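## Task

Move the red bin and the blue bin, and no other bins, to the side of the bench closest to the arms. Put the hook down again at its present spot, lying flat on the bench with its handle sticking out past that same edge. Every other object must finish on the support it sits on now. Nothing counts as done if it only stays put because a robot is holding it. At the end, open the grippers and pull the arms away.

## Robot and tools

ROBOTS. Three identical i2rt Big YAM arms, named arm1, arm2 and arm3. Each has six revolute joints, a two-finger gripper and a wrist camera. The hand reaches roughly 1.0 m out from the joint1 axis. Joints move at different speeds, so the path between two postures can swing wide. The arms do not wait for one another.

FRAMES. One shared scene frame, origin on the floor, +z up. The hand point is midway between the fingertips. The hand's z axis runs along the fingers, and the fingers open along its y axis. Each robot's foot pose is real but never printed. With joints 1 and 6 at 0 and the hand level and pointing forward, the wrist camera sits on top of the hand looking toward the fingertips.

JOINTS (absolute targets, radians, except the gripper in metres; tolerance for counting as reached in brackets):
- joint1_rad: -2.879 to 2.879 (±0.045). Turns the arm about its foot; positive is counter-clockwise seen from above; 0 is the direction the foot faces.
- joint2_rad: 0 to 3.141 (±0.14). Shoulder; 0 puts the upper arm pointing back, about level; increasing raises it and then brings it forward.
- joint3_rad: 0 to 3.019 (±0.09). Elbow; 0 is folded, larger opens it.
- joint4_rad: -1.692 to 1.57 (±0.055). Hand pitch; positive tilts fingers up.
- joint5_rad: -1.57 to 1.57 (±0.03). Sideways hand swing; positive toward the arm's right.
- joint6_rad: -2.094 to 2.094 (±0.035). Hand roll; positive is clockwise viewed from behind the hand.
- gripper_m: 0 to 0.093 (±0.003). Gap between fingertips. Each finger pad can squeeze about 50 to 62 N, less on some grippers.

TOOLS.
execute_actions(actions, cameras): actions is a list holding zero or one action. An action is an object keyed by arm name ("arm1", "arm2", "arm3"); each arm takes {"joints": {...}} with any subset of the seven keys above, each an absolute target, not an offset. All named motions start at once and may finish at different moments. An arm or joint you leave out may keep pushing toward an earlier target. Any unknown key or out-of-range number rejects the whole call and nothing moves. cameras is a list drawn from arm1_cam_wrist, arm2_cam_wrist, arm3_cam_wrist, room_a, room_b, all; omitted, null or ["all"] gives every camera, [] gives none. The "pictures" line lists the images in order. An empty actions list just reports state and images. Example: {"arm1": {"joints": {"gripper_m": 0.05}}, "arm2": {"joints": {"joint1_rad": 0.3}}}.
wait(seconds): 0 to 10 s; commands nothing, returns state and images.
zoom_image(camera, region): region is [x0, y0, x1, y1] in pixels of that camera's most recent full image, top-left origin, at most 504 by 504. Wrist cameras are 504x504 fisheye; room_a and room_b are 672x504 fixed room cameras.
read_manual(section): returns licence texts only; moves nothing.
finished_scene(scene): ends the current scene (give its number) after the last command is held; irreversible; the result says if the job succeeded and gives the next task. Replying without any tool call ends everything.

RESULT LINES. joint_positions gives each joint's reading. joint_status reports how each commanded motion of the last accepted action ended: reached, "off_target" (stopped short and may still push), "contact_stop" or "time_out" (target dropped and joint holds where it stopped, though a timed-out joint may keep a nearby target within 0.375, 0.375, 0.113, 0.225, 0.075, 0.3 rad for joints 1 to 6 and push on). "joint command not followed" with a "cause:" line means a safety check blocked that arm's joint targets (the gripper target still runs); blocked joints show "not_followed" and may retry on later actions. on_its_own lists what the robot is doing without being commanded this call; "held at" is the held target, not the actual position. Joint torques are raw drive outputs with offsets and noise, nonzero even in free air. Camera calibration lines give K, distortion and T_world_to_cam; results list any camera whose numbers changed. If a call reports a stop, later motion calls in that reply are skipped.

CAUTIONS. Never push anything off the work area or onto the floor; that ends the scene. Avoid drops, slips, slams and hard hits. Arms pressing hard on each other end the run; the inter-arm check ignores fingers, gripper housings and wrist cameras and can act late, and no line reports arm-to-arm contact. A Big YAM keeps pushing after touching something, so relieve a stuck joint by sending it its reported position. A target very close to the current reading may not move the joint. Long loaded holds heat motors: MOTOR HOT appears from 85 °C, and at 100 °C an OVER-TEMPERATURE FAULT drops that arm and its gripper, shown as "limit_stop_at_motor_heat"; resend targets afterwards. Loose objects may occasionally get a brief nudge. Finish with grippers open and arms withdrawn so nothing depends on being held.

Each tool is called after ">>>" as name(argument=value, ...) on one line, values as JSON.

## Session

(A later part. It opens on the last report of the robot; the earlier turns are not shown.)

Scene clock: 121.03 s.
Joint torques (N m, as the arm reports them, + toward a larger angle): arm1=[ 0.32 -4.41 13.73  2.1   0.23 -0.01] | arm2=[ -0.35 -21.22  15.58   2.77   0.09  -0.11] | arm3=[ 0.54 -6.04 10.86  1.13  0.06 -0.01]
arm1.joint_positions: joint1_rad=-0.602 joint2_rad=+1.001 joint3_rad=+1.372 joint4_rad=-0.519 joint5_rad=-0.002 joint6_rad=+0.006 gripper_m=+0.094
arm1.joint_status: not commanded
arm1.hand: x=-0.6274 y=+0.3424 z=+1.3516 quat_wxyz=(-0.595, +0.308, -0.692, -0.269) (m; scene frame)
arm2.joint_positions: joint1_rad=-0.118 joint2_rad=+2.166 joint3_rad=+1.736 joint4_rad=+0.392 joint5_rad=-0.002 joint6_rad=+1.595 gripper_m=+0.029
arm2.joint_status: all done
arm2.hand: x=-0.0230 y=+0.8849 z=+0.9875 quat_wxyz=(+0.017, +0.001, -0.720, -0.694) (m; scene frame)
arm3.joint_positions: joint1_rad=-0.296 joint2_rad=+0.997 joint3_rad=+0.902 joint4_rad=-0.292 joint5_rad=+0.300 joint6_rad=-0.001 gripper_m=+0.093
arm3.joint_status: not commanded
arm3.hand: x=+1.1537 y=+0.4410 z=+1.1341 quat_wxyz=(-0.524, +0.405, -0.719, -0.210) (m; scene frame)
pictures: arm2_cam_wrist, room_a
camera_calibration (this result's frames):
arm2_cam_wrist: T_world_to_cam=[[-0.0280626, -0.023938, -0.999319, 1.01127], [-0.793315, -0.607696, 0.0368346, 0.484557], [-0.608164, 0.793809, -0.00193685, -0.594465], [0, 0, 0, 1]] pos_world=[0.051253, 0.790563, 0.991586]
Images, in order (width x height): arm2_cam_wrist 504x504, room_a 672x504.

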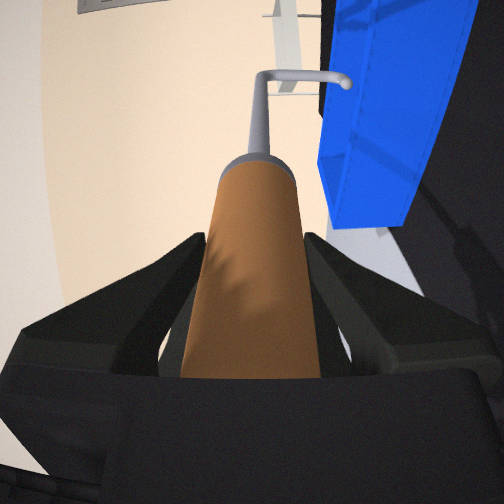

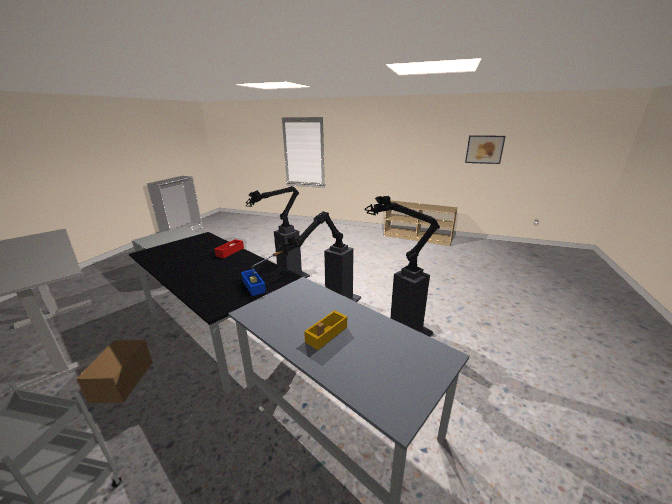

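>>> execute_actions(actions=[{"arm2":{"joints":{"joint1_rad":-0.165,"joint2_rad":2.17,"joint3_rad":1.92,"joint4_rad":0.36}}}], cameras=["arm2_cam_wrist","room_a"])

>>> zoom_image(camera="room_a", region=[215, 230, 305, 310])

Scene clock: 123.10 s.
Joint torques (N m, as the arm reports them, + toward a larger angle): arm1=[ 0.31 -4.43 13.73  2.1   0.23 -0.01] | arm2=[ -0.01 -21.75  16.36   2.7   -0.01  -0.11] | arm3=[ 0.11 -7.25 10.88  1.3   0.04  0.05]
arm1.joint_positions: joint1_rad=-0.602 joint2_rad=+1.001 joint3_rad=+1.372 joint4_rad=-0.519 joint5_rad=-0.002 joint6_rad=+0.006 gripper_m=+0.094
arm1.joint_status: not commanded
arm1.hand: x=-0.6274 y=+0.3424 z=+1.3516 quat_wxyz=(-0.595, +0.308, -0.692, -0.269) (m; scene frame)
arm2.joint_positions: joint1_rad=-0.169 joint2_rad=+2.213 joint3_rad=+1.829 joint4_rad=+0.333 joint5_rad=+0.001 joint6_rad=+1.595 gripper_m=+0.029
arm2.joint_status: joint3_rad time_out (moved +0.093 of +0.184); the others done
arm2.on_its_own: joint3_rad reads +1.829 and still pushes toward +1.920 since a time_out
arm2.hand: x=+0.0227 y=+0.9042 z=+0.9882 quat_wxyz=(-0.002, -0.018, -0.724, -0.689) (m; scene frame)
arm3.joint_positions: joint1_rad=-0.296 joint2_rad=+0.997 joint3_rad=+0.902 joint4_rad=-0.292 joint5_rad=+0.300 joint6_rad=-0.001 gripper_m=+0.093
arm3.joint_status: not commanded
arm3.hand: x=+1.1537 y=+0.4410 z=+1.1341 quat_wxyz=(-0.524, +0.405, -0.719, -0.210) (m; scene frame)
pictures: arm2_cam_wrist, room_a
camera_calibration (this result's frames):
arm2_cam_wrist: T_world_to_cam=[[-0.0295976, -0.0345559, -0.998964, 1.02304], [-0.824401, -0.564297, 0.0439456, 0.487026], [-0.565231, 0.824848, -0.0117861, -0.601344], [0, 0, 0, 1]] pos_world=[0.0918861, 0.806197, 0.993488]
Images, in order (width x height): arm2_cam_wrist 504x504, room_a 672x504.

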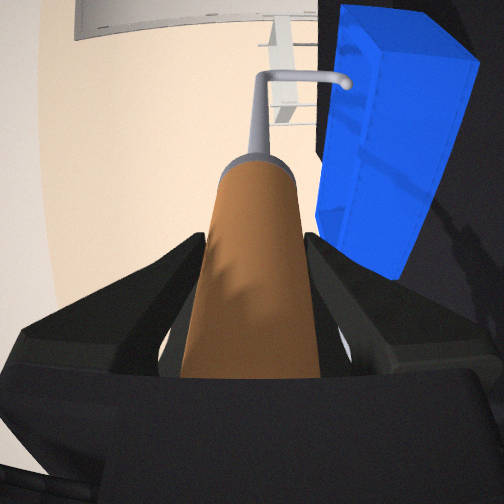

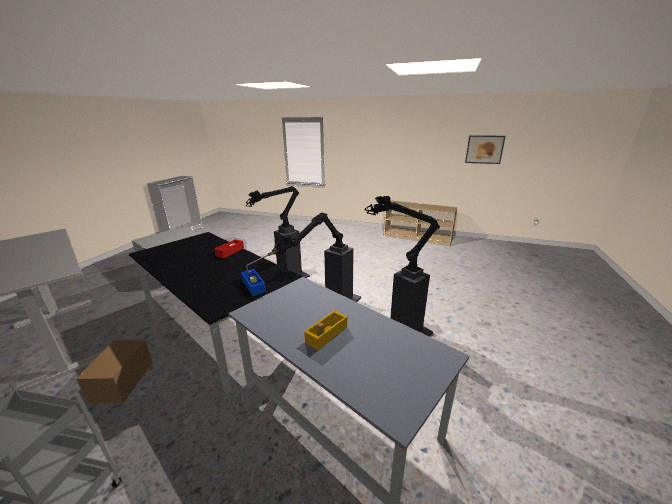

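Region (215, 230, 305, 310) of room_a's 672x504 image, scaled by 5.600, with more detail than that image has.

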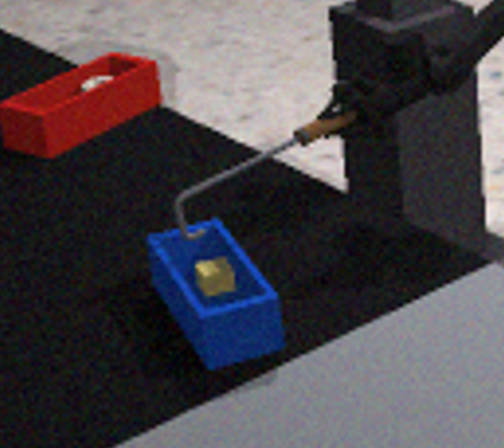

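>>> execute_actions(actions=[{"arm2":{"joints":{"joint3_rad":1.88,"joint4_rad":0.225}}}], cameras=["arm2_cam_wrist"])

>>> execute_actions(actions=[{"arm2":{"joints":{"joint1_rad":-0.22,"joint2_rad":1.99,"joint3_rad":1.48,"joint4_rad":0.415}}}], cameras=["arm2_cam_wrist"])

>>> execute_actions(actions=[{"arm2":{"joints":{"joint1_rad":-0.28,"joint2_rad":1.78,"joint3_rad":1.135,"joint4_rad":0.55}}}], cameras=["arm2_cam_wrist","arm1_cam_wrist"])

Scene clock: 124.47 s.
Joint torques (N m, as the arm reports them, + toward a larger angle): arm1=[ 0.35 -4.39 13.72  2.12  0.23 -0.01] | arm2=[ -0.6  -21.6   13.04   2.77   0.01  -0.11] | arm3=[ 0.4  -7.04 10.87  1.4   0.05  0.07]
arm1.joint_positions: joint1_rad=-0.602 joint2_rad=+1.001 joint3_rad=+1.372 joint4_rad=-0.519 joint5_rad=-0.002 joint6_rad=+0.006 gripper_m=+0.094
arm1.joint_status: not commanded
arm1.hand: x=-0.6274 y=+0.3424 z=+1.3516 quat_wxyz=(-0.595, +0.308, -0.692, -0.269) (m; scene frame)
arm2.joint_positions: joint1_rad=-0.169 joint2_rad=+2.213 joint3_rad=+1.829 joint4_rad=+0.197 joint5_rad=+0.001 joint6_rad=+1.595 gripper_m=+0.029
arm2.joint_status: all done
arm2.hand: x=+0.0227 y=+0.9003 z=+0.9549 quat_wxyz=(-0.002, -0.020, -0.769, -0.638) (m; scene frame)
arm3.joint_positions: joint1_rad=-0.296 joint2_rad=+0.997 joint3_rad=+0.902 joint4_rad=-0.292 joint5_rad=+0.300 joint6_rad=-0.001 gripper_m=+0.093
arm3.joint_status: not commanded
arm3.hand: x=+1.1537 y=+0.4410 z=+1.1341 quat_wxyz=(-0.524, +0.405, -0.719, -0.210) (m; scene frame)
pictures: arm2_cam_wrist
camera_calibration (this result's frames):
arm2_cam_wrist: T_world_to_cam=[[-0.0332766, -0.170165, -0.984854, 1.09831], [-0.824383, -0.552438, 0.123306, 0.39979], [-0.565053, 0.816, -0.121898, -0.485367], [0, 0, 0, 1]] pos_world=[0.0918704, 0.803813, 0.973212]
Images, in order (width x height): arm2_cam_wrist 504x504.

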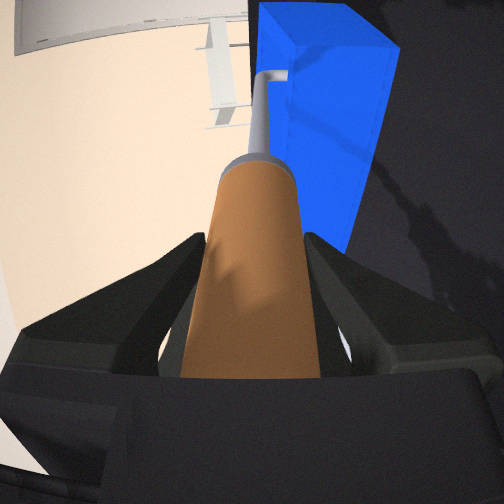

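Scene clock: 125.67 s.
Joint torques (N m, as the arm reports them, + toward a larger angle): arm1=[ 0.33 -4.41 13.73  2.1   0.23 -0.01] | arm2=[ -0.4  -18.54  10.3    3.22  -0.01  -0.13] | arm3=[-0.02 -7.34 10.92  1.47 -0.01  0.01]
arm1.joint_positions: joint1_rad=-0.602 joint2_rad=+1.001 joint3_rad=+1.372 joint4_rad=-0.519 joint5_rad=-0.002 joint6_rad=+0.006 gripper_m=+0.094
arm1.joint_status: not commanded
arm1.hand: x=-0.6274 y=+0.3424 z=+1.3516 quat_wxyz=(-0.595, +0.308, -0.692, -0.269) (m; scene frame)
arm2.joint_positions: joint1_rad=-0.224 joint2_rad=+2.026 joint3_rad=+1.454 joint4_rad=+0.377 joint5_rad=+0.001 joint6_rad=+1.596 gripper_m=+0.029
arm2.joint_status: all done
arm2.hand: x=+0.0647 y=+0.8109 z=+0.9367 quat_wxyz=(-0.019, -0.041, -0.771, -0.635) (m; scene frame)
arm3.joint_positions: joint1_rad=-0.296 joint2_rad=+0.997 joint3_rad=+0.902 joint4_rad=-0.292 joint5_rad=+0.300 joint6_rad=-0.001 gripper_m=+0.093
arm3.joint_status: not commanded
arm3.hand: x=+1.1537 y=+0.4410 z=+1.1341 quat_wxyz=(-0.524, +0.405, -0.719, -0.210) (m; scene frame)
pictures: arm2_cam_wrist
camera_calibration (this result's frames):
arm2_cam_wrist: T_world_to_cam=[[-0.0446952, -0.175379, -0.983486, 1.07031], [-0.853351, -0.50516, 0.128863, 0.345557], [-0.519418, 0.845018, -0.127081, -0.412563], [0, 0, 0, 1]] pos_world=[0.128426, 0.710895, 0.955678]
Images, in order (width x height): arm2_cam_wrist 504x504.

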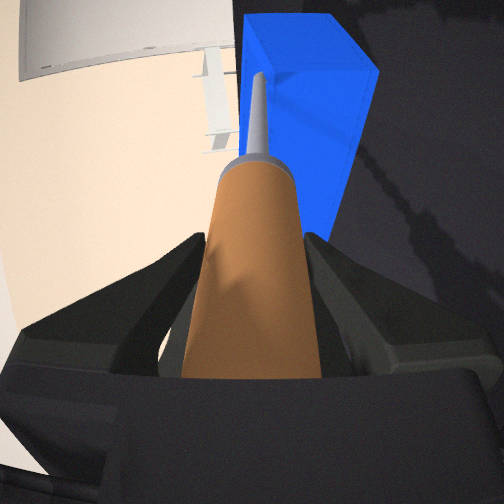

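Scene clock: 126.80 s.
Joint torques (N m, as the arm reports them, + toward a larger angle): arm1=[ 0.33 -4.4  13.73  2.1   0.23 -0.01] | arm2=[ -0.07 -15.04   9.58   3.57   0.    -0.13] | arm3=[ 0.35 -6.14 11.    1.35  0.08  0.03]
arm1.joint_positions: joint1_rad=-0.602 joint2_rad=+1.001 joint3_rad=+1.372 joint4_rad=-0.519 joint5_rad=-0.002 joint6_rad=+0.006 gripper_m=+0.094
arm1.joint_status: not commanded
arm1.hand: x=-0.6274 y=+0.3424 z=+1.3516 quat_wxyz=(-0.595, +0.308, -0.692, -0.269) (m; scene frame)
arm2.joint_positions: joint1_rad=-0.287 joint2_rad=+1.813 joint3_rad=+1.110 joint4_rad=+0.501 joint5_rad=+0.001 joint6_rad=+1.596 gripper_m=+0.029
arm2.joint_status: all done
arm2.hand: x=+0.1009 y=+0.7053 z=+0.9356 quat_wxyz=(-0.038, -0.066, -0.772, -0.631) (m; scene frame)
arm3.joint_positions: joint1_rad=-0.296 joint2_rad=+0.997 joint3_rad=+0.902 joint4_rad=-0.292 joint5_rad=+0.300 joint6_rad=-0.001 gripper_m=+0.093
arm3.joint_status: not commanded
arm3.hand: x=+1.1537 y=+0.4410 z=+1.1341 quat_wxyz=(-0.524, +0.405, -0.719, -0.210) (m; scene frame)
pictures: arm1_cam_wrist, arm2_cam_wrist
camera_calibration (this result's frames):
arm1_cam_wrist: T_world_to_cam=[[0.742649, -0.669456, -0.017357, 0.719315], [-0.473602, -0.506704, -0.720384, 0.854714], [0.47347, 0.543212, -0.693359, 1.17286], [0, 0, 0, 1]] pos_world=[-0.68472, 0.277524, 1.44142]
arm2_cam_wrist: T_world_to_cam=[[-0.0567996, -0.179585, -0.982101, 1.05522], [-0.883107, -0.449827, 0.133329, 0.28301], [-0.46572, 0.874874, -0.133043, -0.325567], [0, 0, 0, 1]] pos_world=[0.158241, 0.601637, 0.955282]
Images, in order (width x height): arm1_cam_wrist 504x504, arm2_cam_wrist 504x504.

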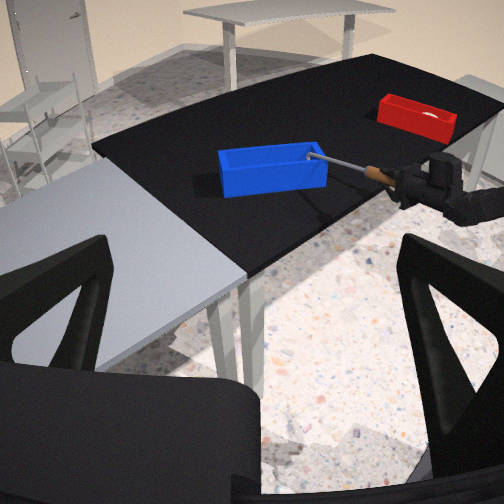

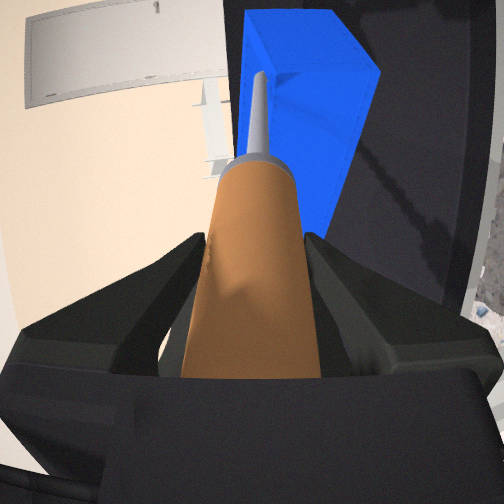

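>>> execute_actions(actions=[{"arm2":{"joints":{"joint1_rad":-0.13,"joint2_rad":1.69,"joint3_rad":1.015,"joint4_rad":0.60}},"arm1":{"joints":{"joint1_rad":-0.7,"joint4_rad":-0.6}}}], cameras=["arm2_cam_wrist","arm1_cam_wrist","room_b"])

Scene clock: 128.23 s.
Joint torques (N m, as the arm reports them, + toward a larger angle): arm1=[ 0.04 -4.45 13.73  1.13  0.23 -0.01] | arm2=[ -0.77 -14.59   9.2    3.7    0.08  -0.13] | arm3=[ 0.57 -6.8  11.05  1.26  0.1   0.05]
arm1.joint_positions: joint1_rad=-0.698 joint2_rad=+1.001 joint3_rad=+1.372 joint4_rad=-0.593 joint5_rad=-0.002 joint6_rad=+0.006 gripper_m=+0.094
arm1.joint_status: all done
arm1.hand: x=-0.5973 y=+0.3081 z=+1.3337 quat_wxyz=(-0.581, +0.283, -0.728, -0.230) (m; scene frame)
arm2.joint_positions: joint1_rad=-0.132 joint2_rad=+1.736 joint3_rad=+0.991 joint4_rad=+0.548 joint5_rad=-0.001 joint6_rad=+1.596 gripper_m=+0.029
arm2.joint_status: all done
arm2.hand: x=-0.0085 y=+0.6750 z=+0.9363 quat_wxyz=(+0.011, -0.005, -0.773, -0.635) (m; scene frame)
arm3.joint_positions: joint1_rad=-0.296 joint2_rad=+0.997 joint3_rad=+0.902 joint4_rad=-0.292 joint5_rad=+0.300 joint6_rad=-0.001 gripper_m=+0.093
arm3.joint_status: not commanded
arm3.hand: x=+1.1537 y=+0.4410 z=+1.1341 quat_wxyz=(-0.524, +0.405, -0.719, -0.210) (m; scene frame)
pictures: arm1_cam_wrist, arm2_cam_wrist, room_b
camera_calibration (this result's frames):
arm1_cam_wrist: T_world_to_cam=[[0.673745, -0.738769, -0.0169538, 0.653311], [-0.557967, -0.493546, -0.667147, 0.713254], [0.4845, 0.458947, -0.744733, 1.26592], [0, 0, 0, 1]] pos_world=[-0.655533, 0.253678, 1.4297]
arm2_cam_wrist: T_world_to_cam=[[-0.0283716, -0.180376, -0.983188, 1.04597], [-0.802473, -0.582355, 0.129996, 0.265973], [-0.596013, 0.792671, -0.128225, -0.300051], [0, 0, 0, 1]] pos_world=[0.0642776, 0.5814, 0.955332]
Images, in order (width x height): arm1_cam_wrist 504x504, arm2_cam_wrist 504x504, room_b 672x504.

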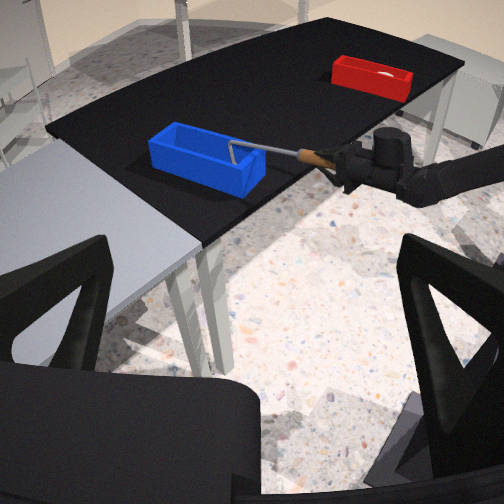

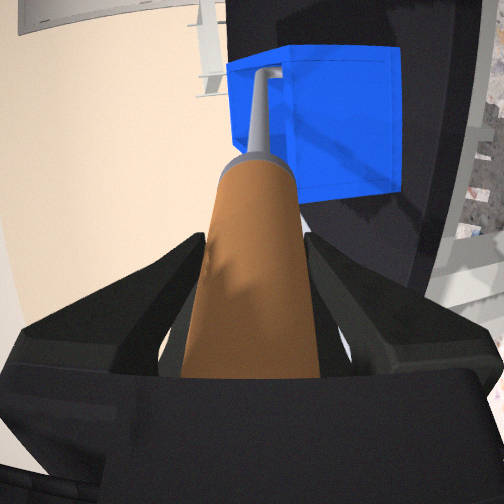

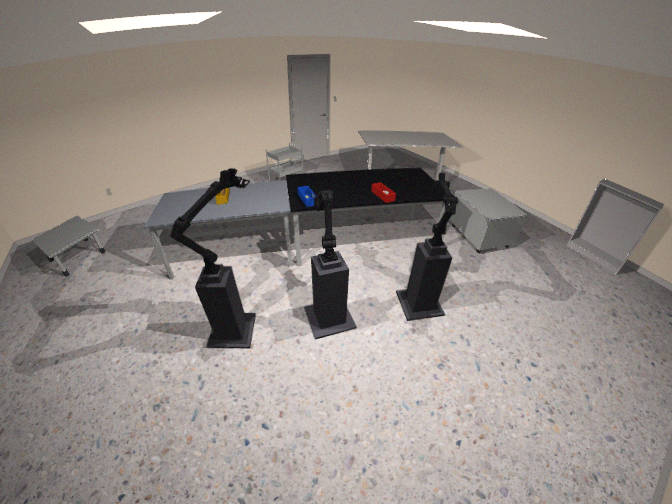

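>>> execute_actions(actions=[{"arm2":{"joints":{"joint1_rad":-0.14,"joint2_rad":1.52,"joint3_rad":0.785,"joint4_rad":0.64}}}], cameras=["arm2_cam_wrist","arm1_cam_wrist"])

Scene clock: 130.53 s.
Joint torques (N m, as the arm reports them, + toward a larger angle): arm1=[ 0.04 -4.4  13.74  1.13  0.23 -0.01] | arm2=[ -1.25 -10.84   8.86   3.79   0.06  -0.13] | arm3=[ 0.02 -6.1  11.19  1.39  0.05 -0.01]
arm1.joint_positions: joint1_rad=-0.698 joint2_rad=+1.001 joint3_rad=+1.372 joint4_rad=-0.593 joint5_rad=-0.002 joint6_rad=+0.006 gripper_m=+0.094
arm1.joint_status: not commanded
arm1.hand: x=-0.5973 y=+0.3081 z=+1.3337 quat_wxyz=(-0.581, +0.283, -0.728, -0.230) (m; scene frame)
arm2.joint_positions: joint1_rad=-0.134 joint2_rad=+1.550 joint3_rad=+0.763 joint4_rad=+0.587 joint5_rad=-0.001 joint6_rad=+1.597 gripper_m=+0.029
arm2.joint_status: all done
arm2.hand: x=-0.0068 y=+0.5943 z=+0.9410 quat_wxyz=(+0.011, -0.006, -0.774, -0.633) (m; scene frame)
arm3.joint_positions: joint1_rad=-0.296 joint2_rad=+0.997 joint3_rad=+0.902 joint4_rad=-0.292 joint5_rad=+0.300 joint6_rad=-0.001 gripper_m=+0.093
arm3.joint_status: not commanded
arm3.hand: x=+1.1537 y=+0.4410 z=+1.1341 quat_wxyz=(-0.524, +0.405, -0.719, -0.210) (m; scene frame)
pictures: arm1_cam_wrist, arm2_cam_wrist
camera_calibration (this result's frames):
arm1_cam_wrist: T_world_to_cam=[[0.673745, -0.738769, -0.0169538, 0.653311], [-0.557967, -0.493546, -0.667147, 0.713254], [0.4845, 0.458947, -0.744733, 1.26592], [0, 0, 0, 1]] pos_world=[-0.655533, 0.253678, 1.4297]
arm2_cam_wrist: T_world_to_cam=[[-0.028996, -0.184456, -0.982413, 1.03784], [-0.803362, -0.580515, 0.132708, 0.216087], [-0.594784, 0.793081, -0.131352, -0.231772], [0, 0, 0, 1]] pos_world=[0.0658353, 0.500693, 0.960471]
Images, in order (width x height): arm1_cam_wrist 504x504, arm2_cam_wrist 504x504.

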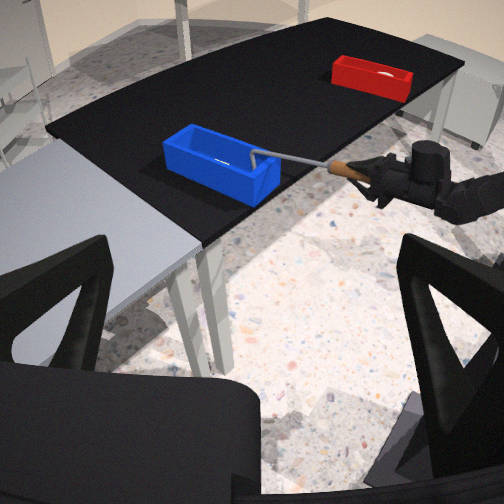

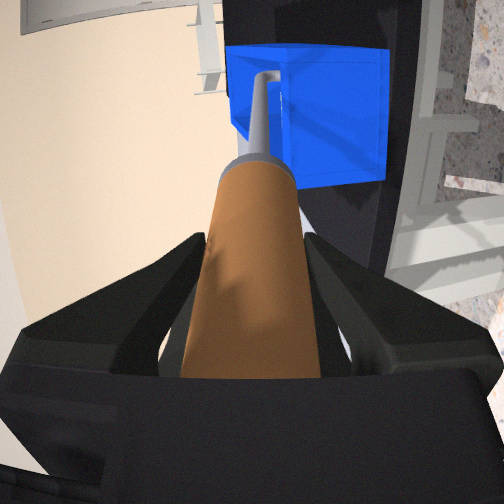

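>>> execute_actions(actions=[{"arm2":{"joints":{"joint4_rad":0.95}}}], cameras=[])

>>> execute_actions(actions=[{"arm2":{"joints":{"joint1_rad":-0.775,"joint5_rad":-0.635,"joint2_rad":1.9,"joint3_rad":1.4,"joint4_rad":0.65}}}], cameras=[])

>>> execute_actions(actions=[{"arm2":{"joints":{"joint2_rad":2.36,"joint3_rad":1.89,"joint4_rad":0.62}}}], cameras=["arm2_cam_wrist","room_b"])

Scene clock: 133.10 s.
Joint torques (N m, as the arm reports them, + toward a larger angle): arm1=[ 0.04 -4.42 13.74  1.14  0.23 -0.01] | arm2=[ -1.19 -10.8    9.29   3.83   0.03  -0.13] | arm3=[ 0.01 -6.15 11.02  1.21  0.07  0.05]
arm1.joint_positions: joint1_rad=-0.698 joint2_rad=+1.001 joint3_rad=+1.372 joint4_rad=-0.593 joint5_rad=-0.002 joint6_rad=+0.006 gripper_m=+0.094
arm1.joint_status: not commanded
arm1.hand: x=-0.5973 y=+0.3081 z=+1.3337 quat_wxyz=(-0.581, +0.283, -0.728, -0.230) (m; scene frame)
arm2.joint_positions: joint1_rad=-0.134 joint2_rad=+1.551 joint3_rad=+0.757 joint4_rad=+0.895 joint5_rad=-0.001 joint6_rad=+1.597 gripper_m=+0.029
arm2.joint_status: joint4_rad time_out (moved +0.308 of +0.363)
arm2.on_its_own: joint4_rad reads +0.895 and still pushes toward +0.950 since a time_out
arm2.hand: x=-0.0069 y=+0.5964 z=+1.0128 quat_wxyz=(+0.013, -0.005, -0.670, -0.742) (m; scene frame)
arm3.joint_positions: joint1_rad=-0.296 joint2_rad=+0.997 joint3_rad=+0.902 joint4_rad=-0.292 joint5_rad=+0.300 joint6_rad=-0.001 gripper_m=+0.093
arm3.joint_status: not commanded
arm3.hand: x=+1.1537 y=+0.4410 z=+1.1341 quat_wxyz=(-0.524, +0.405, -0.719, -0.210) (m; scene frame)
pictures: none
No camera images: the call's "cameras" was empty. Leave "cameras" out to get every camera's image.

not run: a stop came earlier in this reply.

not run: a stop came earlier in this reply.

>>> execute_actions(actions=[{"arm2":{"joints":{"joint1_rad":-0.775,"joint5_rad":-0.635,"joint2_rad":1.9,"joint3_rad":1.4,"joint4_rad":0.65}}}], cameras=["arm2_cam_wrist"])

>>> execute_actions(actions=[{"arm2":{"joints":{"joint2_rad":2.36,"joint3_rad":1.89,"joint4_rad":0.62}}}], cameras=["arm2_cam_wrist","room_b"])

Scene clock: 135.30 s.
Joint torques (N m, as the arm reports them, + toward a larger angle): arm1=[ 0.02 -4.44 13.73  1.14  0.23 -0.01] | arm2=[ -1.   -17.1   13.02   3.02   0.04  -0.14] | arm3=[-0.11 -6.84 10.88  1.17  0.04  0.01]
arm1.joint_positions: joint1_rad=-0.698 joint2_rad=+1.001 joint3_rad=+1.372 joint4_rad=-0.593 joint5_rad=-0.002 joint6_rad=+0.006 gripper_m=+0.094
arm1.joint_status: not commanded
arm1.hand: x=-0.5973 y=+0.3081 z=+1.3337 quat_wxyz=(-0.581, +0.283, -0.728, -0.230) (m; scene frame)
arm2.joint_positions: joint1_rad=-0.772 joint2_rad=+1.938 joint3_rad=+1.339 joint4_rad=+0.614 joint5_rad=-0.636 joint6_rad=+1.597 gripper_m=+0.029
arm2.joint_status: all done
arm2.hand: x=+0.3571 y=+0.6669 z=+0.9978 quat_wxyz=(+0.008, -0.003, -0.702, -0.712) (m; scene frame)
arm3.joint_positions: joint1_rad=-0.296 joint2_rad=+0.997 joint3_rad=+0.902 joint4_rad=-0.292 joint5_rad=+0.300 joint6_rad=-0.001 gripper_m=+0.093
arm3.joint_status: not commanded
arm3.hand: x=+1.1537 y=+0.4410 z=+1.1341 quat_wxyz=(-0.524, +0.405, -0.719, -0.210) (m; scene frame)
pictures: arm2_cam_wrist
camera_calibration (this result's frames):
arm2_cam_wrist: T_world_to_cam=[[-0.0217028, 0.0270947, -0.999397, 0.990785], [-0.805004, -0.593267, 0.00139735, 0.683118], [-0.592872, 0.80455, 0.0346869, -0.239416], [0, 0, 0, 1]] pos_world=[0.429473, 0.571048, 0.997538]
Images, in order (width x height): arm2_cam_wrist 504x504.

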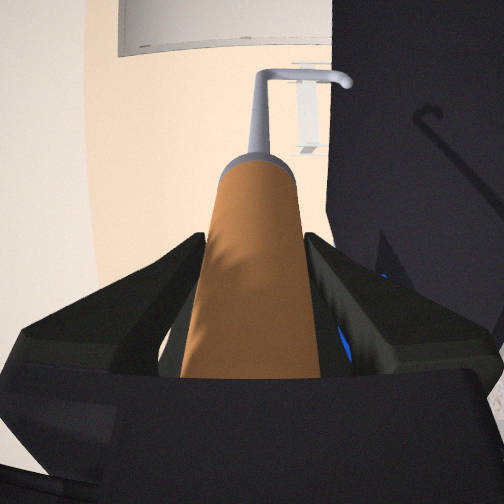

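Scene clock: 136.67 s.
Joint torques (N m, as the arm reports them, + toward a larger angle): arm1=[ 0.04 -4.43 13.74  1.13  0.23 -0.01] | arm2=[ -0.54 -22.89  13.45   2.47  -0.04  -0.14] | arm3=[-0.02 -6.59 10.95  1.34  0.08  0.09]
arm1.joint_positions: joint1_rad=-0.698 joint2_rad=+1.001 joint3_rad=+1.372 joint4_rad=-0.593 joint5_rad=-0.002 joint6_rad=+0.006 gripper_m=+0.094
arm1.joint_status: not commanded
arm1.hand: x=-0.5973 y=+0.3081 z=+1.3337 quat_wxyz=(-0.581, +0.283, -0.728, -0.230) (m; scene frame)
arm2.joint_positions: joint1_rad=-0.775 joint2_rad=+2.409 joint3_rad=+1.824 joint4_rad=+0.597 joint5_rad=-0.634 joint6_rad=+1.597 gripper_m=+0.029
arm2.joint_status: all done
arm2.hand: x=+0.4367 y=+0.7711 z=+0.8753 quat_wxyz=(+0.007, -0.006, -0.703, -0.711) (m; scene frame)
arm3.joint_positions: joint1_rad=-0.296 joint2_rad=+0.997 joint3_rad=+0.902 joint4_rad=-0.292 joint5_rad=+0.300 joint6_rad=-0.001 gripper_m=+0.093
arm3.joint_status: not commanded
arm3.hand: x=+1.1537 y=+0.4410 z=+1.1341 quat_wxyz=(-0.524, +0.405, -0.719, -0.210) (m; scene frame)
pictures: arm2_cam_wrist, room_b
camera_calibration (this result's frames):
arm2_cam_wrist: T_world_to_cam=[[-0.0240092, 0.0244577, -0.999413, 0.870375], [-0.807926, -0.589263, 0.00498862, 0.804286], [-0.588794, 0.807571, 0.0339077, -0.275199], [0, 0, 0, 1]] pos_world=[0.508666, 0.674891, 0.875182]
Images, in order (width x height): arm2_cam_wrist 504x504, room_b 672x504.

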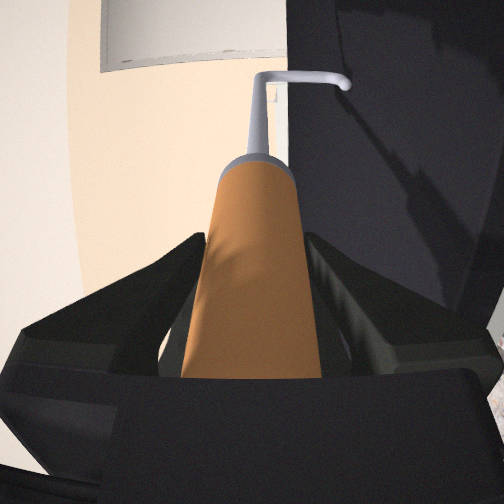

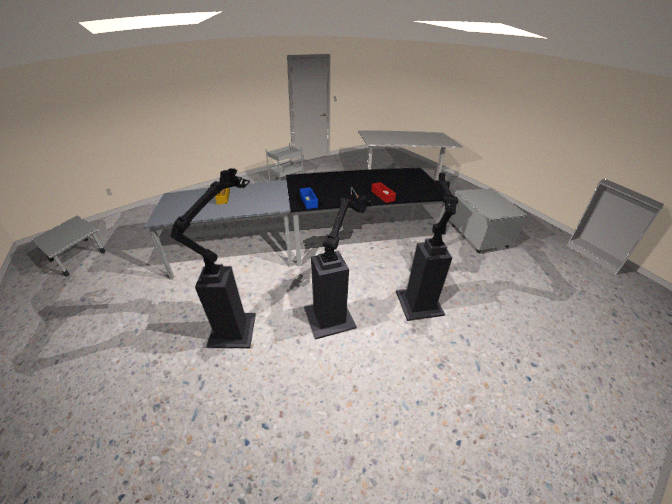

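>>> execute_actions(actions=[{"arm2":{"joints":{"joint2_rad":2.44,"joint3_rad":1.87,"joint4_rad":0.66,"joint6_rad":0.65}}}], cameras=[])

>>> execute_actions(actions=[{"arm2":{"joints":{"joint2_rad":2.52,"joint4_rad":0.71,"joint6_rad":-0.03}}}], cameras=["arm2_cam_wrist"])

Scene clock: 139.47 s.
Joint torques (N m, as the arm reports them, + toward a larger angle): arm1=[ 0.03 -4.42 13.74  1.14  0.23 -0.01] | arm2=[ -0.91 -20.43  11.59   2.01   0.26  -0.29] | arm3=[-0.12 -6.75 11.11  1.06  0.05 -0.01]
arm1.joint_positions: joint1_rad=-0.698 joint2_rad=+1.001 joint3_rad=+1.372 joint4_rad=-0.593 joint5_rad=-0.002 joint6_rad=+0.006 gripper_m=+0.094
arm1.joint_status: not commanded
arm1.hand: x=-0.5973 y=+0.3081 z=+1.3337 quat_wxyz=(-0.581, +0.283, -0.728, -0.230) (m; scene frame)
arm2.joint_positions: joint1_rad=-0.773 joint2_rad=+2.454 joint3_rad=+1.824 joint4_rad=+0.649 joint5_rad=-0.641 joint6_rad=+0.660 gripper_m=+0.029
arm2.joint_status: all done
arm2.hand: x=+0.4329 y=+0.7714 z=+0.8480 quat_wxyz=(-0.314, +0.315, -0.626, -0.640) (m; scene frame)
arm3.joint_positions: joint1_rad=-0.296 joint2_rad=+0.997 joint3_rad=+0.902 joint4_rad=-0.292 joint5_rad=+0.300 joint6_rad=-0.001 gripper_m=+0.093
arm3.joint_status: not commanded
arm3.hand: x=+1.1537 y=+0.4410 z=+1.1341 quat_wxyz=(-0.524, +0.405, -0.719, -0.210) (m; scene frame)
pictures: none
No camera images: the call's "cameras" was empty. Leave "cameras" out to get every camera's image.

Scene clock: 141.10 s.
Joint torques (N m, as the arm reports them, + toward a larger angle): arm1=[ 0.03 -4.43 13.73  1.14  0.23 -0.01] | arm2=[ -1.22 -20.24  10.96   1.63   0.3   -0.3 ] | arm3=[-0.6  -6.3  10.86  1.27  0.01  0.06]
arm1.joint_positions: joint1_rad=-0.698 joint2_rad=+1.001 joint3_rad=+1.372 joint4_rad=-0.593 joint5_rad=-0.002 joint6_rad=+0.006 gripper_m=+0.094
arm1.joint_status: not commanded
arm1.hand: x=-0.5973 y=+0.3081 z=+1.3337 quat_wxyz=(-0.581, +0.283, -0.728, -0.230) (m; scene frame)
arm2.joint_positions: joint1_rad=-0.770 joint2_rad=+2.525 joint3_rad=+1.827 joint4_rad=+0.706 joint5_rad=-0.642 joint6_rad=-0.011 gripper_m=+0.029
arm2.joint_status: all done
arm2.hand: x=+0.4289 y=+0.7696 z=+0.8004 quat_wxyz=(-0.502, +0.506, -0.491, -0.501) (m; scene frame)
arm3.joint_positions: joint1_rad=-0.296 joint2_rad=+0.997 joint3_rad=+0.902 joint4_rad=-0.292 joint5_rad=+0.300 joint6_rad=-0.001 gripper_m=+0.093
arm3.joint_status: not commanded
arm3.hand: x=+1.1537 y=+0.4410 z=+1.1341 quat_wxyz=(-0.524, +0.405, -0.719, -0.210) (m; scene frame)
pictures: arm2_cam_wrist
camera_calibration (this result's frames):
arm2_cam_wrist: T_world_to_cam=[[0.999557, 0.0276852, 0.0109575, -0.45489], [0.0250402, -0.582508, -0.812439, 1.08924], [-0.0161097, 0.812353, -0.582943, -0.0316997], [0, 0, 0, 1]] pos_world=[0.426903, 0.672838, 0.871449]
Images, in order (width x height): arm2_cam_wrist 504x504.

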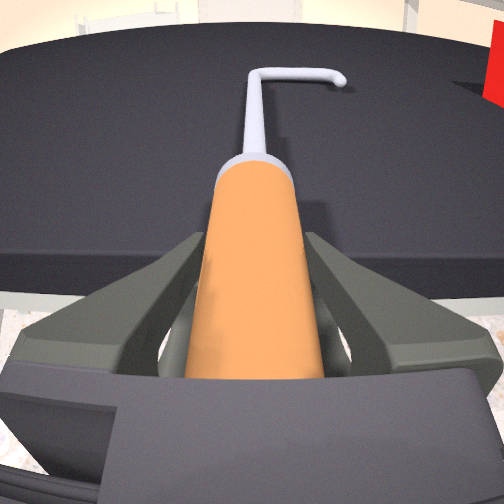

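>>> execute_actions(actions=[{"arm2":{"joints":{"gripper_m":0.093}},"arm1":{"joints":{"joint1_rad":0.2}}}], cameras=[])

>>> execute_actions(actions=[{"arm2":{"joints":{"joint1_rad":-0.87,"joint2_rad":2.33,"joint3_rad":1.43,"joint4_rad":0.92,"joint5_rad":-0.727}}}], cameras=[])

>>> execute_actions(actions=[{"arm2":{"joints":{"joint1_rad":-0.4,"joint2_rad":0.7,"joint3_rad":0.8,"joint4_rad":-0.3,"joint5_rad":-0.3}},"arm3":{"joints":{"joint1_rad":0.3,"joint3_rad":1.73,"joint4_rad":0.5,"joint5_rad":0.83}}}], cameras=[])

>>> execute_actions(actions=[{"arm2":{"joints":{"joint1_rad":0.3}},"arm3":{"joints":{"joint1_rad":0.885,"joint2_rad":2.54,"joint4_rad":0.83}}}], cameras=["arm3_cam_wrist"])

Scene clock: 143.07 s.
Joint torques (N m, as the arm reports them, + toward a larger angle): arm1=[ 0.59 -4.4  13.74  1.14  0.21  0.  ] | arm2=[ -1.   -19.86  10.99   1.65   0.22  -0.25] | arm3=[ 0.   -6.13 11.09  1.57  0.09  0.01]
arm1.joint_positions: joint1_rad=+0.195 joint2_rad=+1.001 joint3_rad=+1.372 joint4_rad=-0.593 joint5_rad=-0.002 joint6_rad=+0.006 gripper_m=+0.094
arm1.joint_status: all done
arm1.hand: x=-0.9747 y=+0.4584 z=+1.3337 quat_wxyz=(-0.425, +0.569, -0.535, -0.458) (m; scene frame)
arm2.joint_positions: joint1_rad=-0.771 joint2_rad=+2.525 joint3_rad=+1.827 joint4_rad=+0.706 joint5_rad=-0.640 joint6_rad=-0.017 gripper_m=+0.093
arm2.joint_status: all done
arm2.hand: x=+0.4296 y=+0.7694 z=+0.8004 quat_wxyz=(-0.504, +0.506, -0.490, -0.499) (m; scene frame)
arm3.joint_positions: joint1_rad=-0.296 joint2_rad=+0.997 joint3_rad=+0.902 joint4_rad=-0.292 joint5_rad=+0.300 joint6_rad=-0.001 gripper_m=+0.093
arm3.joint_status: not commanded
arm3.hand: x=+1.1537 y=+0.4410 z=+1.1341 quat_wxyz=(-0.524, +0.405, -0.719, -0.210) (m; scene frame)
pictures: none
No camera images: the call's "cameras" was empty. Leave "cameras" out to get every camera's image.

Scene clock: 144.37 s.
Joint torques (N m, as the arm reports them, + toward a larger angle): arm1=[ 0.58 -4.43 13.74  1.14  0.2   0.  ] | arm2=[ -0.96 -17.95   6.66   1.92  -0.17  -0.23] | arm3=[-0.15 -5.76 10.86  1.31  0.05  0.02]
arm1.joint_positions: joint1_rad=+0.195 joint2_rad=+1.001 joint3_rad=+1.372 joint4_rad=-0.593 joint5_rad=-0.002 joint6_rad=+0.006 gripper_m=+0.094
arm1.joint_status: not commanded
arm1.hand: x=-0.9747 y=+0.4584 z=+1.3337 quat_wxyz=(-0.425, +0.569, -0.535, -0.458) (m; scene frame)
arm2.joint_positions: joint1_rad=-0.868 joint2_rad=+2.341 joint3_rad=+1.423 joint4_rad=+0.911 joint5_rad=-0.723 joint6_rad=-0.017 gripper_m=+0.093
arm2.joint_status: all done
arm2.hand: x=+0.4236 y=+0.6526 z=+0.8008 quat_wxyz=(-0.503, +0.504, -0.498, -0.495) (m; scene frame)
arm3.joint_positions: joint1_rad=-0.296 joint2_rad=+0.997 joint3_rad=+0.902 joint4_rad=-0.292 joint5_rad=+0.300 joint6_rad=-0.001 gripper_m=+0.093
arm3.joint_status: not commanded
arm3.hand: x=+1.1537 y=+0.4410 z=+1.1341 quat_wxyz=(-0.524, +0.405, -0.719, -0.210) (m; scene frame)
pictures: none
No camera images: the call's "cameras" was empty. Leave "cameras" out to get every camera's image.

Scene clock: 146.37 s.
Joint torques (N m, as the arm reports them, + toward a larger angle): arm1=[ 0.56 -4.41 13.74  1.14  0.2  -0.01] | arm2=[-0.41 -0.29  9.7   1.38  0.11 -0.21] | arm3=[ 0.98 -0.54  8.18  0.07 -0.42 -0.03]
arm1.joint_positions: joint1_rad=+0.195 joint2_rad=+1.001 joint3_rad=+1.372 joint4_rad=-0.593 joint5_rad=-0.002 joint6_rad=+0.006 gripper_m=+0.094
arm1.joint_status: not commanded
arm1.hand: x=-0.9747 y=+0.4584 z=+1.3337 quat_wxyz=(-0.425, +0.569, -0.535, -0.458) (m; scene frame)
arm2.joint_positions: joint1_rad=-0.403 joint2_rad=+0.693 joint3_rad=+0.797 joint4_rad=-0.294 joint5_rad=-0.303 joint6_rad=-0.019 gripper_m=+0.093
arm2.joint_status: all done
arm2.hand: x=+0.0484 y=+0.3892 z=+1.1694 quat_wxyz=(-0.433, +0.546, -0.540, -0.472) (m; scene frame)
arm3.joint_positions: joint1_rad=+0.290 joint2_rad=+0.987 joint3_rad=+1.720 joint4_rad=+0.497 joint5_rad=+0.827 joint6_rad=-0.002 gripper_m=+0.093
arm3.joint_status: all done
arm3.hand: x=+1.0119 y=+0.2598 z=+1.6946 quat_wxyz=(-0.614, -0.118, -0.408, -0.665) (m; scene frame)
pictures: none
No camera images: the call's "cameras" was empty. Leave "cameras" out to get every camera's image.

Scene clock: 148.57 s.
Joint torques (N m, as the arm reports them, + toward a larger angle): arm1=[ 0.6  -4.42 13.74  1.14  0.21  0.  ] | arm2=[-0.51 -0.35  9.73  1.4   0.05 -0.21] | arm3=[ -0.34 -21.85   9.76   2.03   0.12   0.03]
arm1.joint_positions: joint1_rad=+0.195 joint2_rad=+1.001 joint3_rad=+1.372 joint4_rad=-0.593 joint5_rad=-0.002 joint6_rad=+0.006 gripper_m=+0.094
arm1.joint_status: not commanded
arm1.hand: x=-0.9747 y=+0.4584 z=+1.3337 quat_wxyz=(-0.425, +0.569, -0.535, -0.458) (m; scene frame)
arm2.joint_positions: joint1_rad=+0.299 joint2_rad=+0.695 joint3_rad=+0.797 joint4_rad=-0.294 joint5_rad=-0.302 joint6_rad=-0.019 gripper_m=+0.093
arm2.joint_status: all done
arm2.hand: x=-0.2138 y=+0.3310 z=+1.1685 quat_wxyz=(-0.245, +0.699, -0.320, -0.591) (m; scene frame)
arm3.joint_positions: joint1_rad=+0.895 joint2_rad=+2.524 joint3_rad=+1.709 joint4_rad=+0.822 joint5_rad=+0.827 joint6_rad=-0.002 gripper_m=+0.093
arm3.joint_status: all done
arm3.hand: x=+0.4169 y=+0.6532 z=+0.7862 quat_wxyz=(-0.496, +0.505, -0.497, -0.502) (m; scene frame)
pictures: arm3_cam_wrist
camera_calibration (this result's frames):
arm3_cam_wrist: T_world_to_cam=[[0.999204, 0.0398039, 0.0025629, -0.438993], [0.0255165, -0.588516, -0.808083, 1.01409], [-0.0306565, 0.807505, -0.589063, 0.0727676], [0, 0, 0, 1]] pos_world=[0.414999, 0.555523, 0.86346]
Images, in order (width x height): arm3_cam_wrist 504x504.

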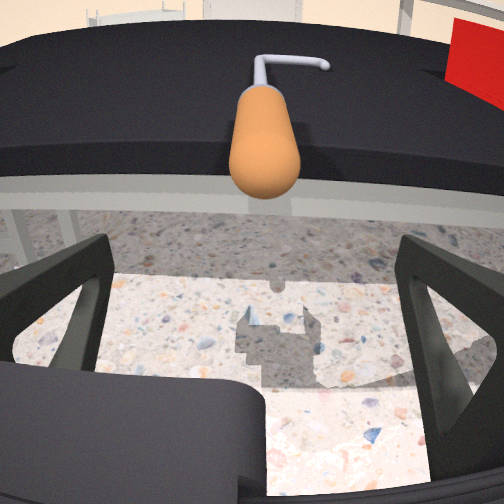

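>>> execute_actions(actions=[{"arm3":{"joints":{"joint1_rad":0.795,"joint2_rad":2.70,"joint3_rad":2.09,"joint4_rad":0.615,"joint5_rad":0.735}}}], cameras=["arm3_cam_wrist"])

Scene clock: 149.97 s.
Joint torques (N m, as the arm reports them, + toward a larger angle): arm1=[ 0.58 -4.41 13.73  1.14  0.21  0.  ] | arm2=[-0.58 -0.24  9.75  1.39  0.04 -0.21] | arm3=[  1.33 -24.32  11.46   1.45  -0.12   0.04]
arm1.joint_positions: joint1_rad=+0.195 joint2_rad=+1.001 joint3_rad=+1.372 joint4_rad=-0.593 joint5_rad=-0.002 joint6_rad=+0.006 gripper_m=+0.094
arm1.joint_status: not commanded
arm1.hand: x=-0.9747 y=+0.4584 z=+1.3337 quat_wxyz=(-0.425, +0.569, -0.535, -0.458) (m; scene frame)
arm2.joint_positions: joint1_rad=+0.299 joint2_rad=+0.695 joint3_rad=+0.797 joint4_rad=-0.294 joint5_rad=-0.302 joint6_rad=-0.019 gripper_m=+0.093
arm2.joint_status: not commanded
arm2.hand: x=-0.2138 y=+0.3310 z=+1.1685 quat_wxyz=(-0.245, +0.699, -0.320, -0.591) (m; scene frame)
arm3.joint_positions: joint1_rad=+0.787 joint2_rad=+2.669 joint3_rad=+2.063 joint4_rad=+0.621 joint5_rad=+0.738 joint6_rad=-0.002 gripper_m=+0.093
arm3.joint_status: all done
arm3.hand: x=+0.4254 y=+0.7604 z=+0.7947 quat_wxyz=(-0.501, +0.498, -0.501, -0.500) (m; scene frame)
pictures: arm3_cam_wrist
camera_calibration (this result's frames):
arm3_cam_wrist: T_world_to_cam=[[0.99976, 0.0218706, -0.00155093, -0.435131], [0.0115182, -0.58408, -0.811614, 1.08927], [-0.0186564, 0.811401, -0.584192, -0.0205116], [0, 0, 0, 1]] pos_world=[0.422097, 0.662379, 0.871407]
Images, in order (width x height): arm3_cam_wrist 504x504.

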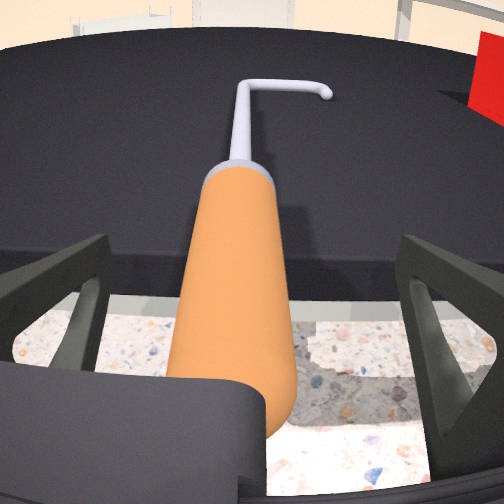

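>>> execute_actions(actions=[{"arm3":{"joints":{"joint1_rad":0.805,"joint2_rad":2.725,"gripper_m":0.05}}}], cameras=[])

>>> execute_actions(actions=[{"arm3":{"joints":{"gripper_m":0}}}], cameras=["arm3_cam_wrist"])

>>> execute_actions(actions=[{"arm3":{"joints":{"joint2_rad":2.61,"joint4_rad":0.57,"joint6_rad":0.65}}}], cameras=[])

>>> execute_actions(actions=[{"arm3":{"joints":{"joint2_rad":2.55,"joint4_rad":0.52,"joint6_rad":1.6}}}], cameras=["arm3_cam_wrist"])

Scene clock: 150.93 s.
Joint torques (N m, as the arm reports them, + toward a larger angle): arm1=[ 0.59 -4.4  13.73  1.14  0.21  0.  ] | arm2=[-0.49 -0.28  9.74  1.39  0.05 -0.22] | arm3=[  0.83 -22.14  11.56   1.29  -0.13  -0.03]
arm1.joint_positions: joint1_rad=+0.195 joint2_rad=+1.001 joint3_rad=+1.372 joint4_rad=-0.593 joint5_rad=-0.002 joint6_rad=+0.006 gripper_m=+0.094
arm1.joint_status: not commanded
arm1.hand: x=-0.9747 y=+0.4584 z=+1.3337 quat_wxyz=(-0.425, +0.569, -0.535, -0.458) (m; scene frame)
arm2.joint_positions: joint1_rad=+0.299 joint2_rad=+0.695 joint3_rad=+0.797 joint4_rad=-0.294 joint5_rad=-0.302 joint6_rad=-0.019 gripper_m=+0.093
arm2.joint_status: not commanded
arm2.hand: x=-0.2138 y=+0.3310 z=+1.1685 quat_wxyz=(-0.245, +0.699, -0.320, -0.591) (m; scene frame)
arm3.joint_positions: joint1_rad=+0.796 joint2_rad=+2.669 joint3_rad=+2.063 joint4_rad=+0.621 joint5_rad=+0.738 joint6_rad=-0.002 gripper_m=+0.050
arm3.joint_status: all done
arm3.hand: x=+0.4191 y=+0.7560 z=+0.7947 quat_wxyz=(-0.499, +0.500, -0.499, -0.502) (m; scene frame)
pictures: none
No camera images: the call's "cameras" was empty. Leave "cameras" out to get every camera's image.

Scene clock: 151.53 s.
Joint torques (N m, as the arm reports them, + toward a larger angle): arm1=[ 0.57 -4.41 13.73  1.13  0.21 -0.01] | arm2=[-0.49 -0.41  9.72  1.37  0.04 -0.21] | arm3=[  1.44 -22.31  11.52   1.37  -0.08   0.01]
arm1.joint_positions: joint1_rad=+0.195 joint2_rad=+1.001 joint3_rad=+1.372 joint4_rad=-0.593 joint5_rad=-0.002 joint6_rad=+0.006 gripper_m=+0.094
arm1.joint_status: not commanded
arm1.hand: x=-0.9747 y=+0.4584 z=+1.3337 quat_wxyz=(-0.425, +0.569, -0.535, -0.458) (m; scene frame)
arm2.joint_positions: joint1_rad=+0.299 joint2_rad=+0.695 joint3_rad=+0.797 joint4_rad=-0.294 joint5_rad=-0.302 joint6_rad=-0.019 gripper_m=+0.093
arm2.joint_status: not commanded
arm2.hand: x=-0.2138 y=+0.3310 z=+1.1685 quat_wxyz=(-0.245, +0.699, -0.320, -0.591) (m; scene frame)
arm3.joint_positions: joint1_rad=+0.796 joint2_rad=+2.669 joint3_rad=+2.063 joint4_rad=+0.621 joint5_rad=+0.737 joint6_rad=-0.002 gripper_m=+0.029
arm3.joint_status: gripper_m off_target (ended at +0.029, target +0.000)
arm3.hand: x=+0.4190 y=+0.7560 z=+0.7947 quat_wxyz=(-0.499, +0.500, -0.499, -0.502) (m; scene frame)
pictures: arm3_cam_wrist
camera_calibration (this result's frames):
arm3_cam_wrist: T_world_to_cam=[[0.99953, 0.0306404, -0.00124718, -0.435468], [0.0168896, -0.583995, -0.811581, 1.08444], [-0.0255956, 0.811179, -0.584238, -0.0139562], [0, 0, 0, 1]] pos_world=[0.416591, 0.657971, 0.871414]
Images, in order (width x height): arm3_cam_wrist 504x504.

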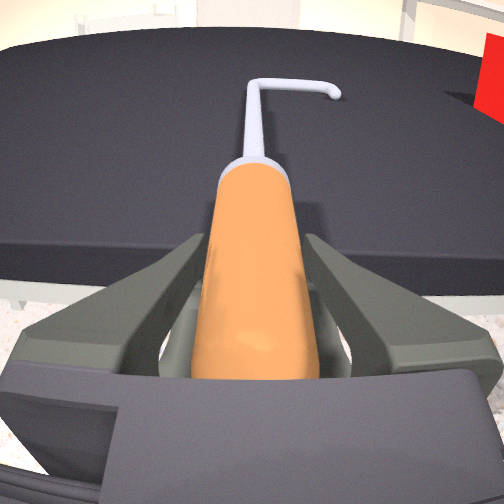

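Scene clock: 154.23 s.
Joint torques (N m, as the arm reports them, + toward a larger angle): arm1=[ 0.58 -4.45 13.74  1.14  0.21 -0.01] | arm2=[-0.48 -0.4   9.74  1.39  0.04 -0.22] | arm3=[  0.53 -26.78  11.46   1.4   -0.32   0.37]
arm1.joint_positions: joint1_rad=+0.195 joint2_rad=+1.001 joint3_rad=+1.372 joint4_rad=-0.593 joint5_rad=-0.002 joint6_rad=+0.006 gripper_m=+0.094
arm1.joint_status: not commanded
arm1.hand: x=-0.9747 y=+0.4584 z=+1.3337 quat_wxyz=(-0.425, +0.569, -0.535, -0.458) (m; scene frame)
arm2.joint_positions: joint1_rad=+0.299 joint2_rad=+0.695 joint3_rad=+0.797 joint4_rad=-0.294 joint5_rad=-0.302 joint6_rad=-0.019 gripper_m=+0.093
arm2.joint_status: not commanded
arm2.hand: x=-0.2138 y=+0.3310 z=+1.1685 quat_wxyz=(-0.245, +0.699, -0.320, -0.591) (m; scene frame)
arm3.joint_positions: joint1_rad=+0.796 joint2_rad=+2.635 joint3_rad=+2.064 joint4_rad=+0.577 joint5_rad=+0.743 joint6_rad=+0.610 gripper_m=+0.029
arm3.joint_status: joint6_rad time_out (moved +0.613 of +0.652); the others done
arm3.on_its_own: joint6_rad reads +0.610 and still pushes toward +0.650 since a time_out
arm3.hand: x=+0.4175 y=+0.7589 z=+0.8173 quat_wxyz=(-0.327, +0.328, -0.629, -0.625) (m; scene frame)
pictures: none
No camera images: the call's "cameras" was empty. Leave "cameras" out to get every camera's image.

not run: a stop came earlier in this reply.


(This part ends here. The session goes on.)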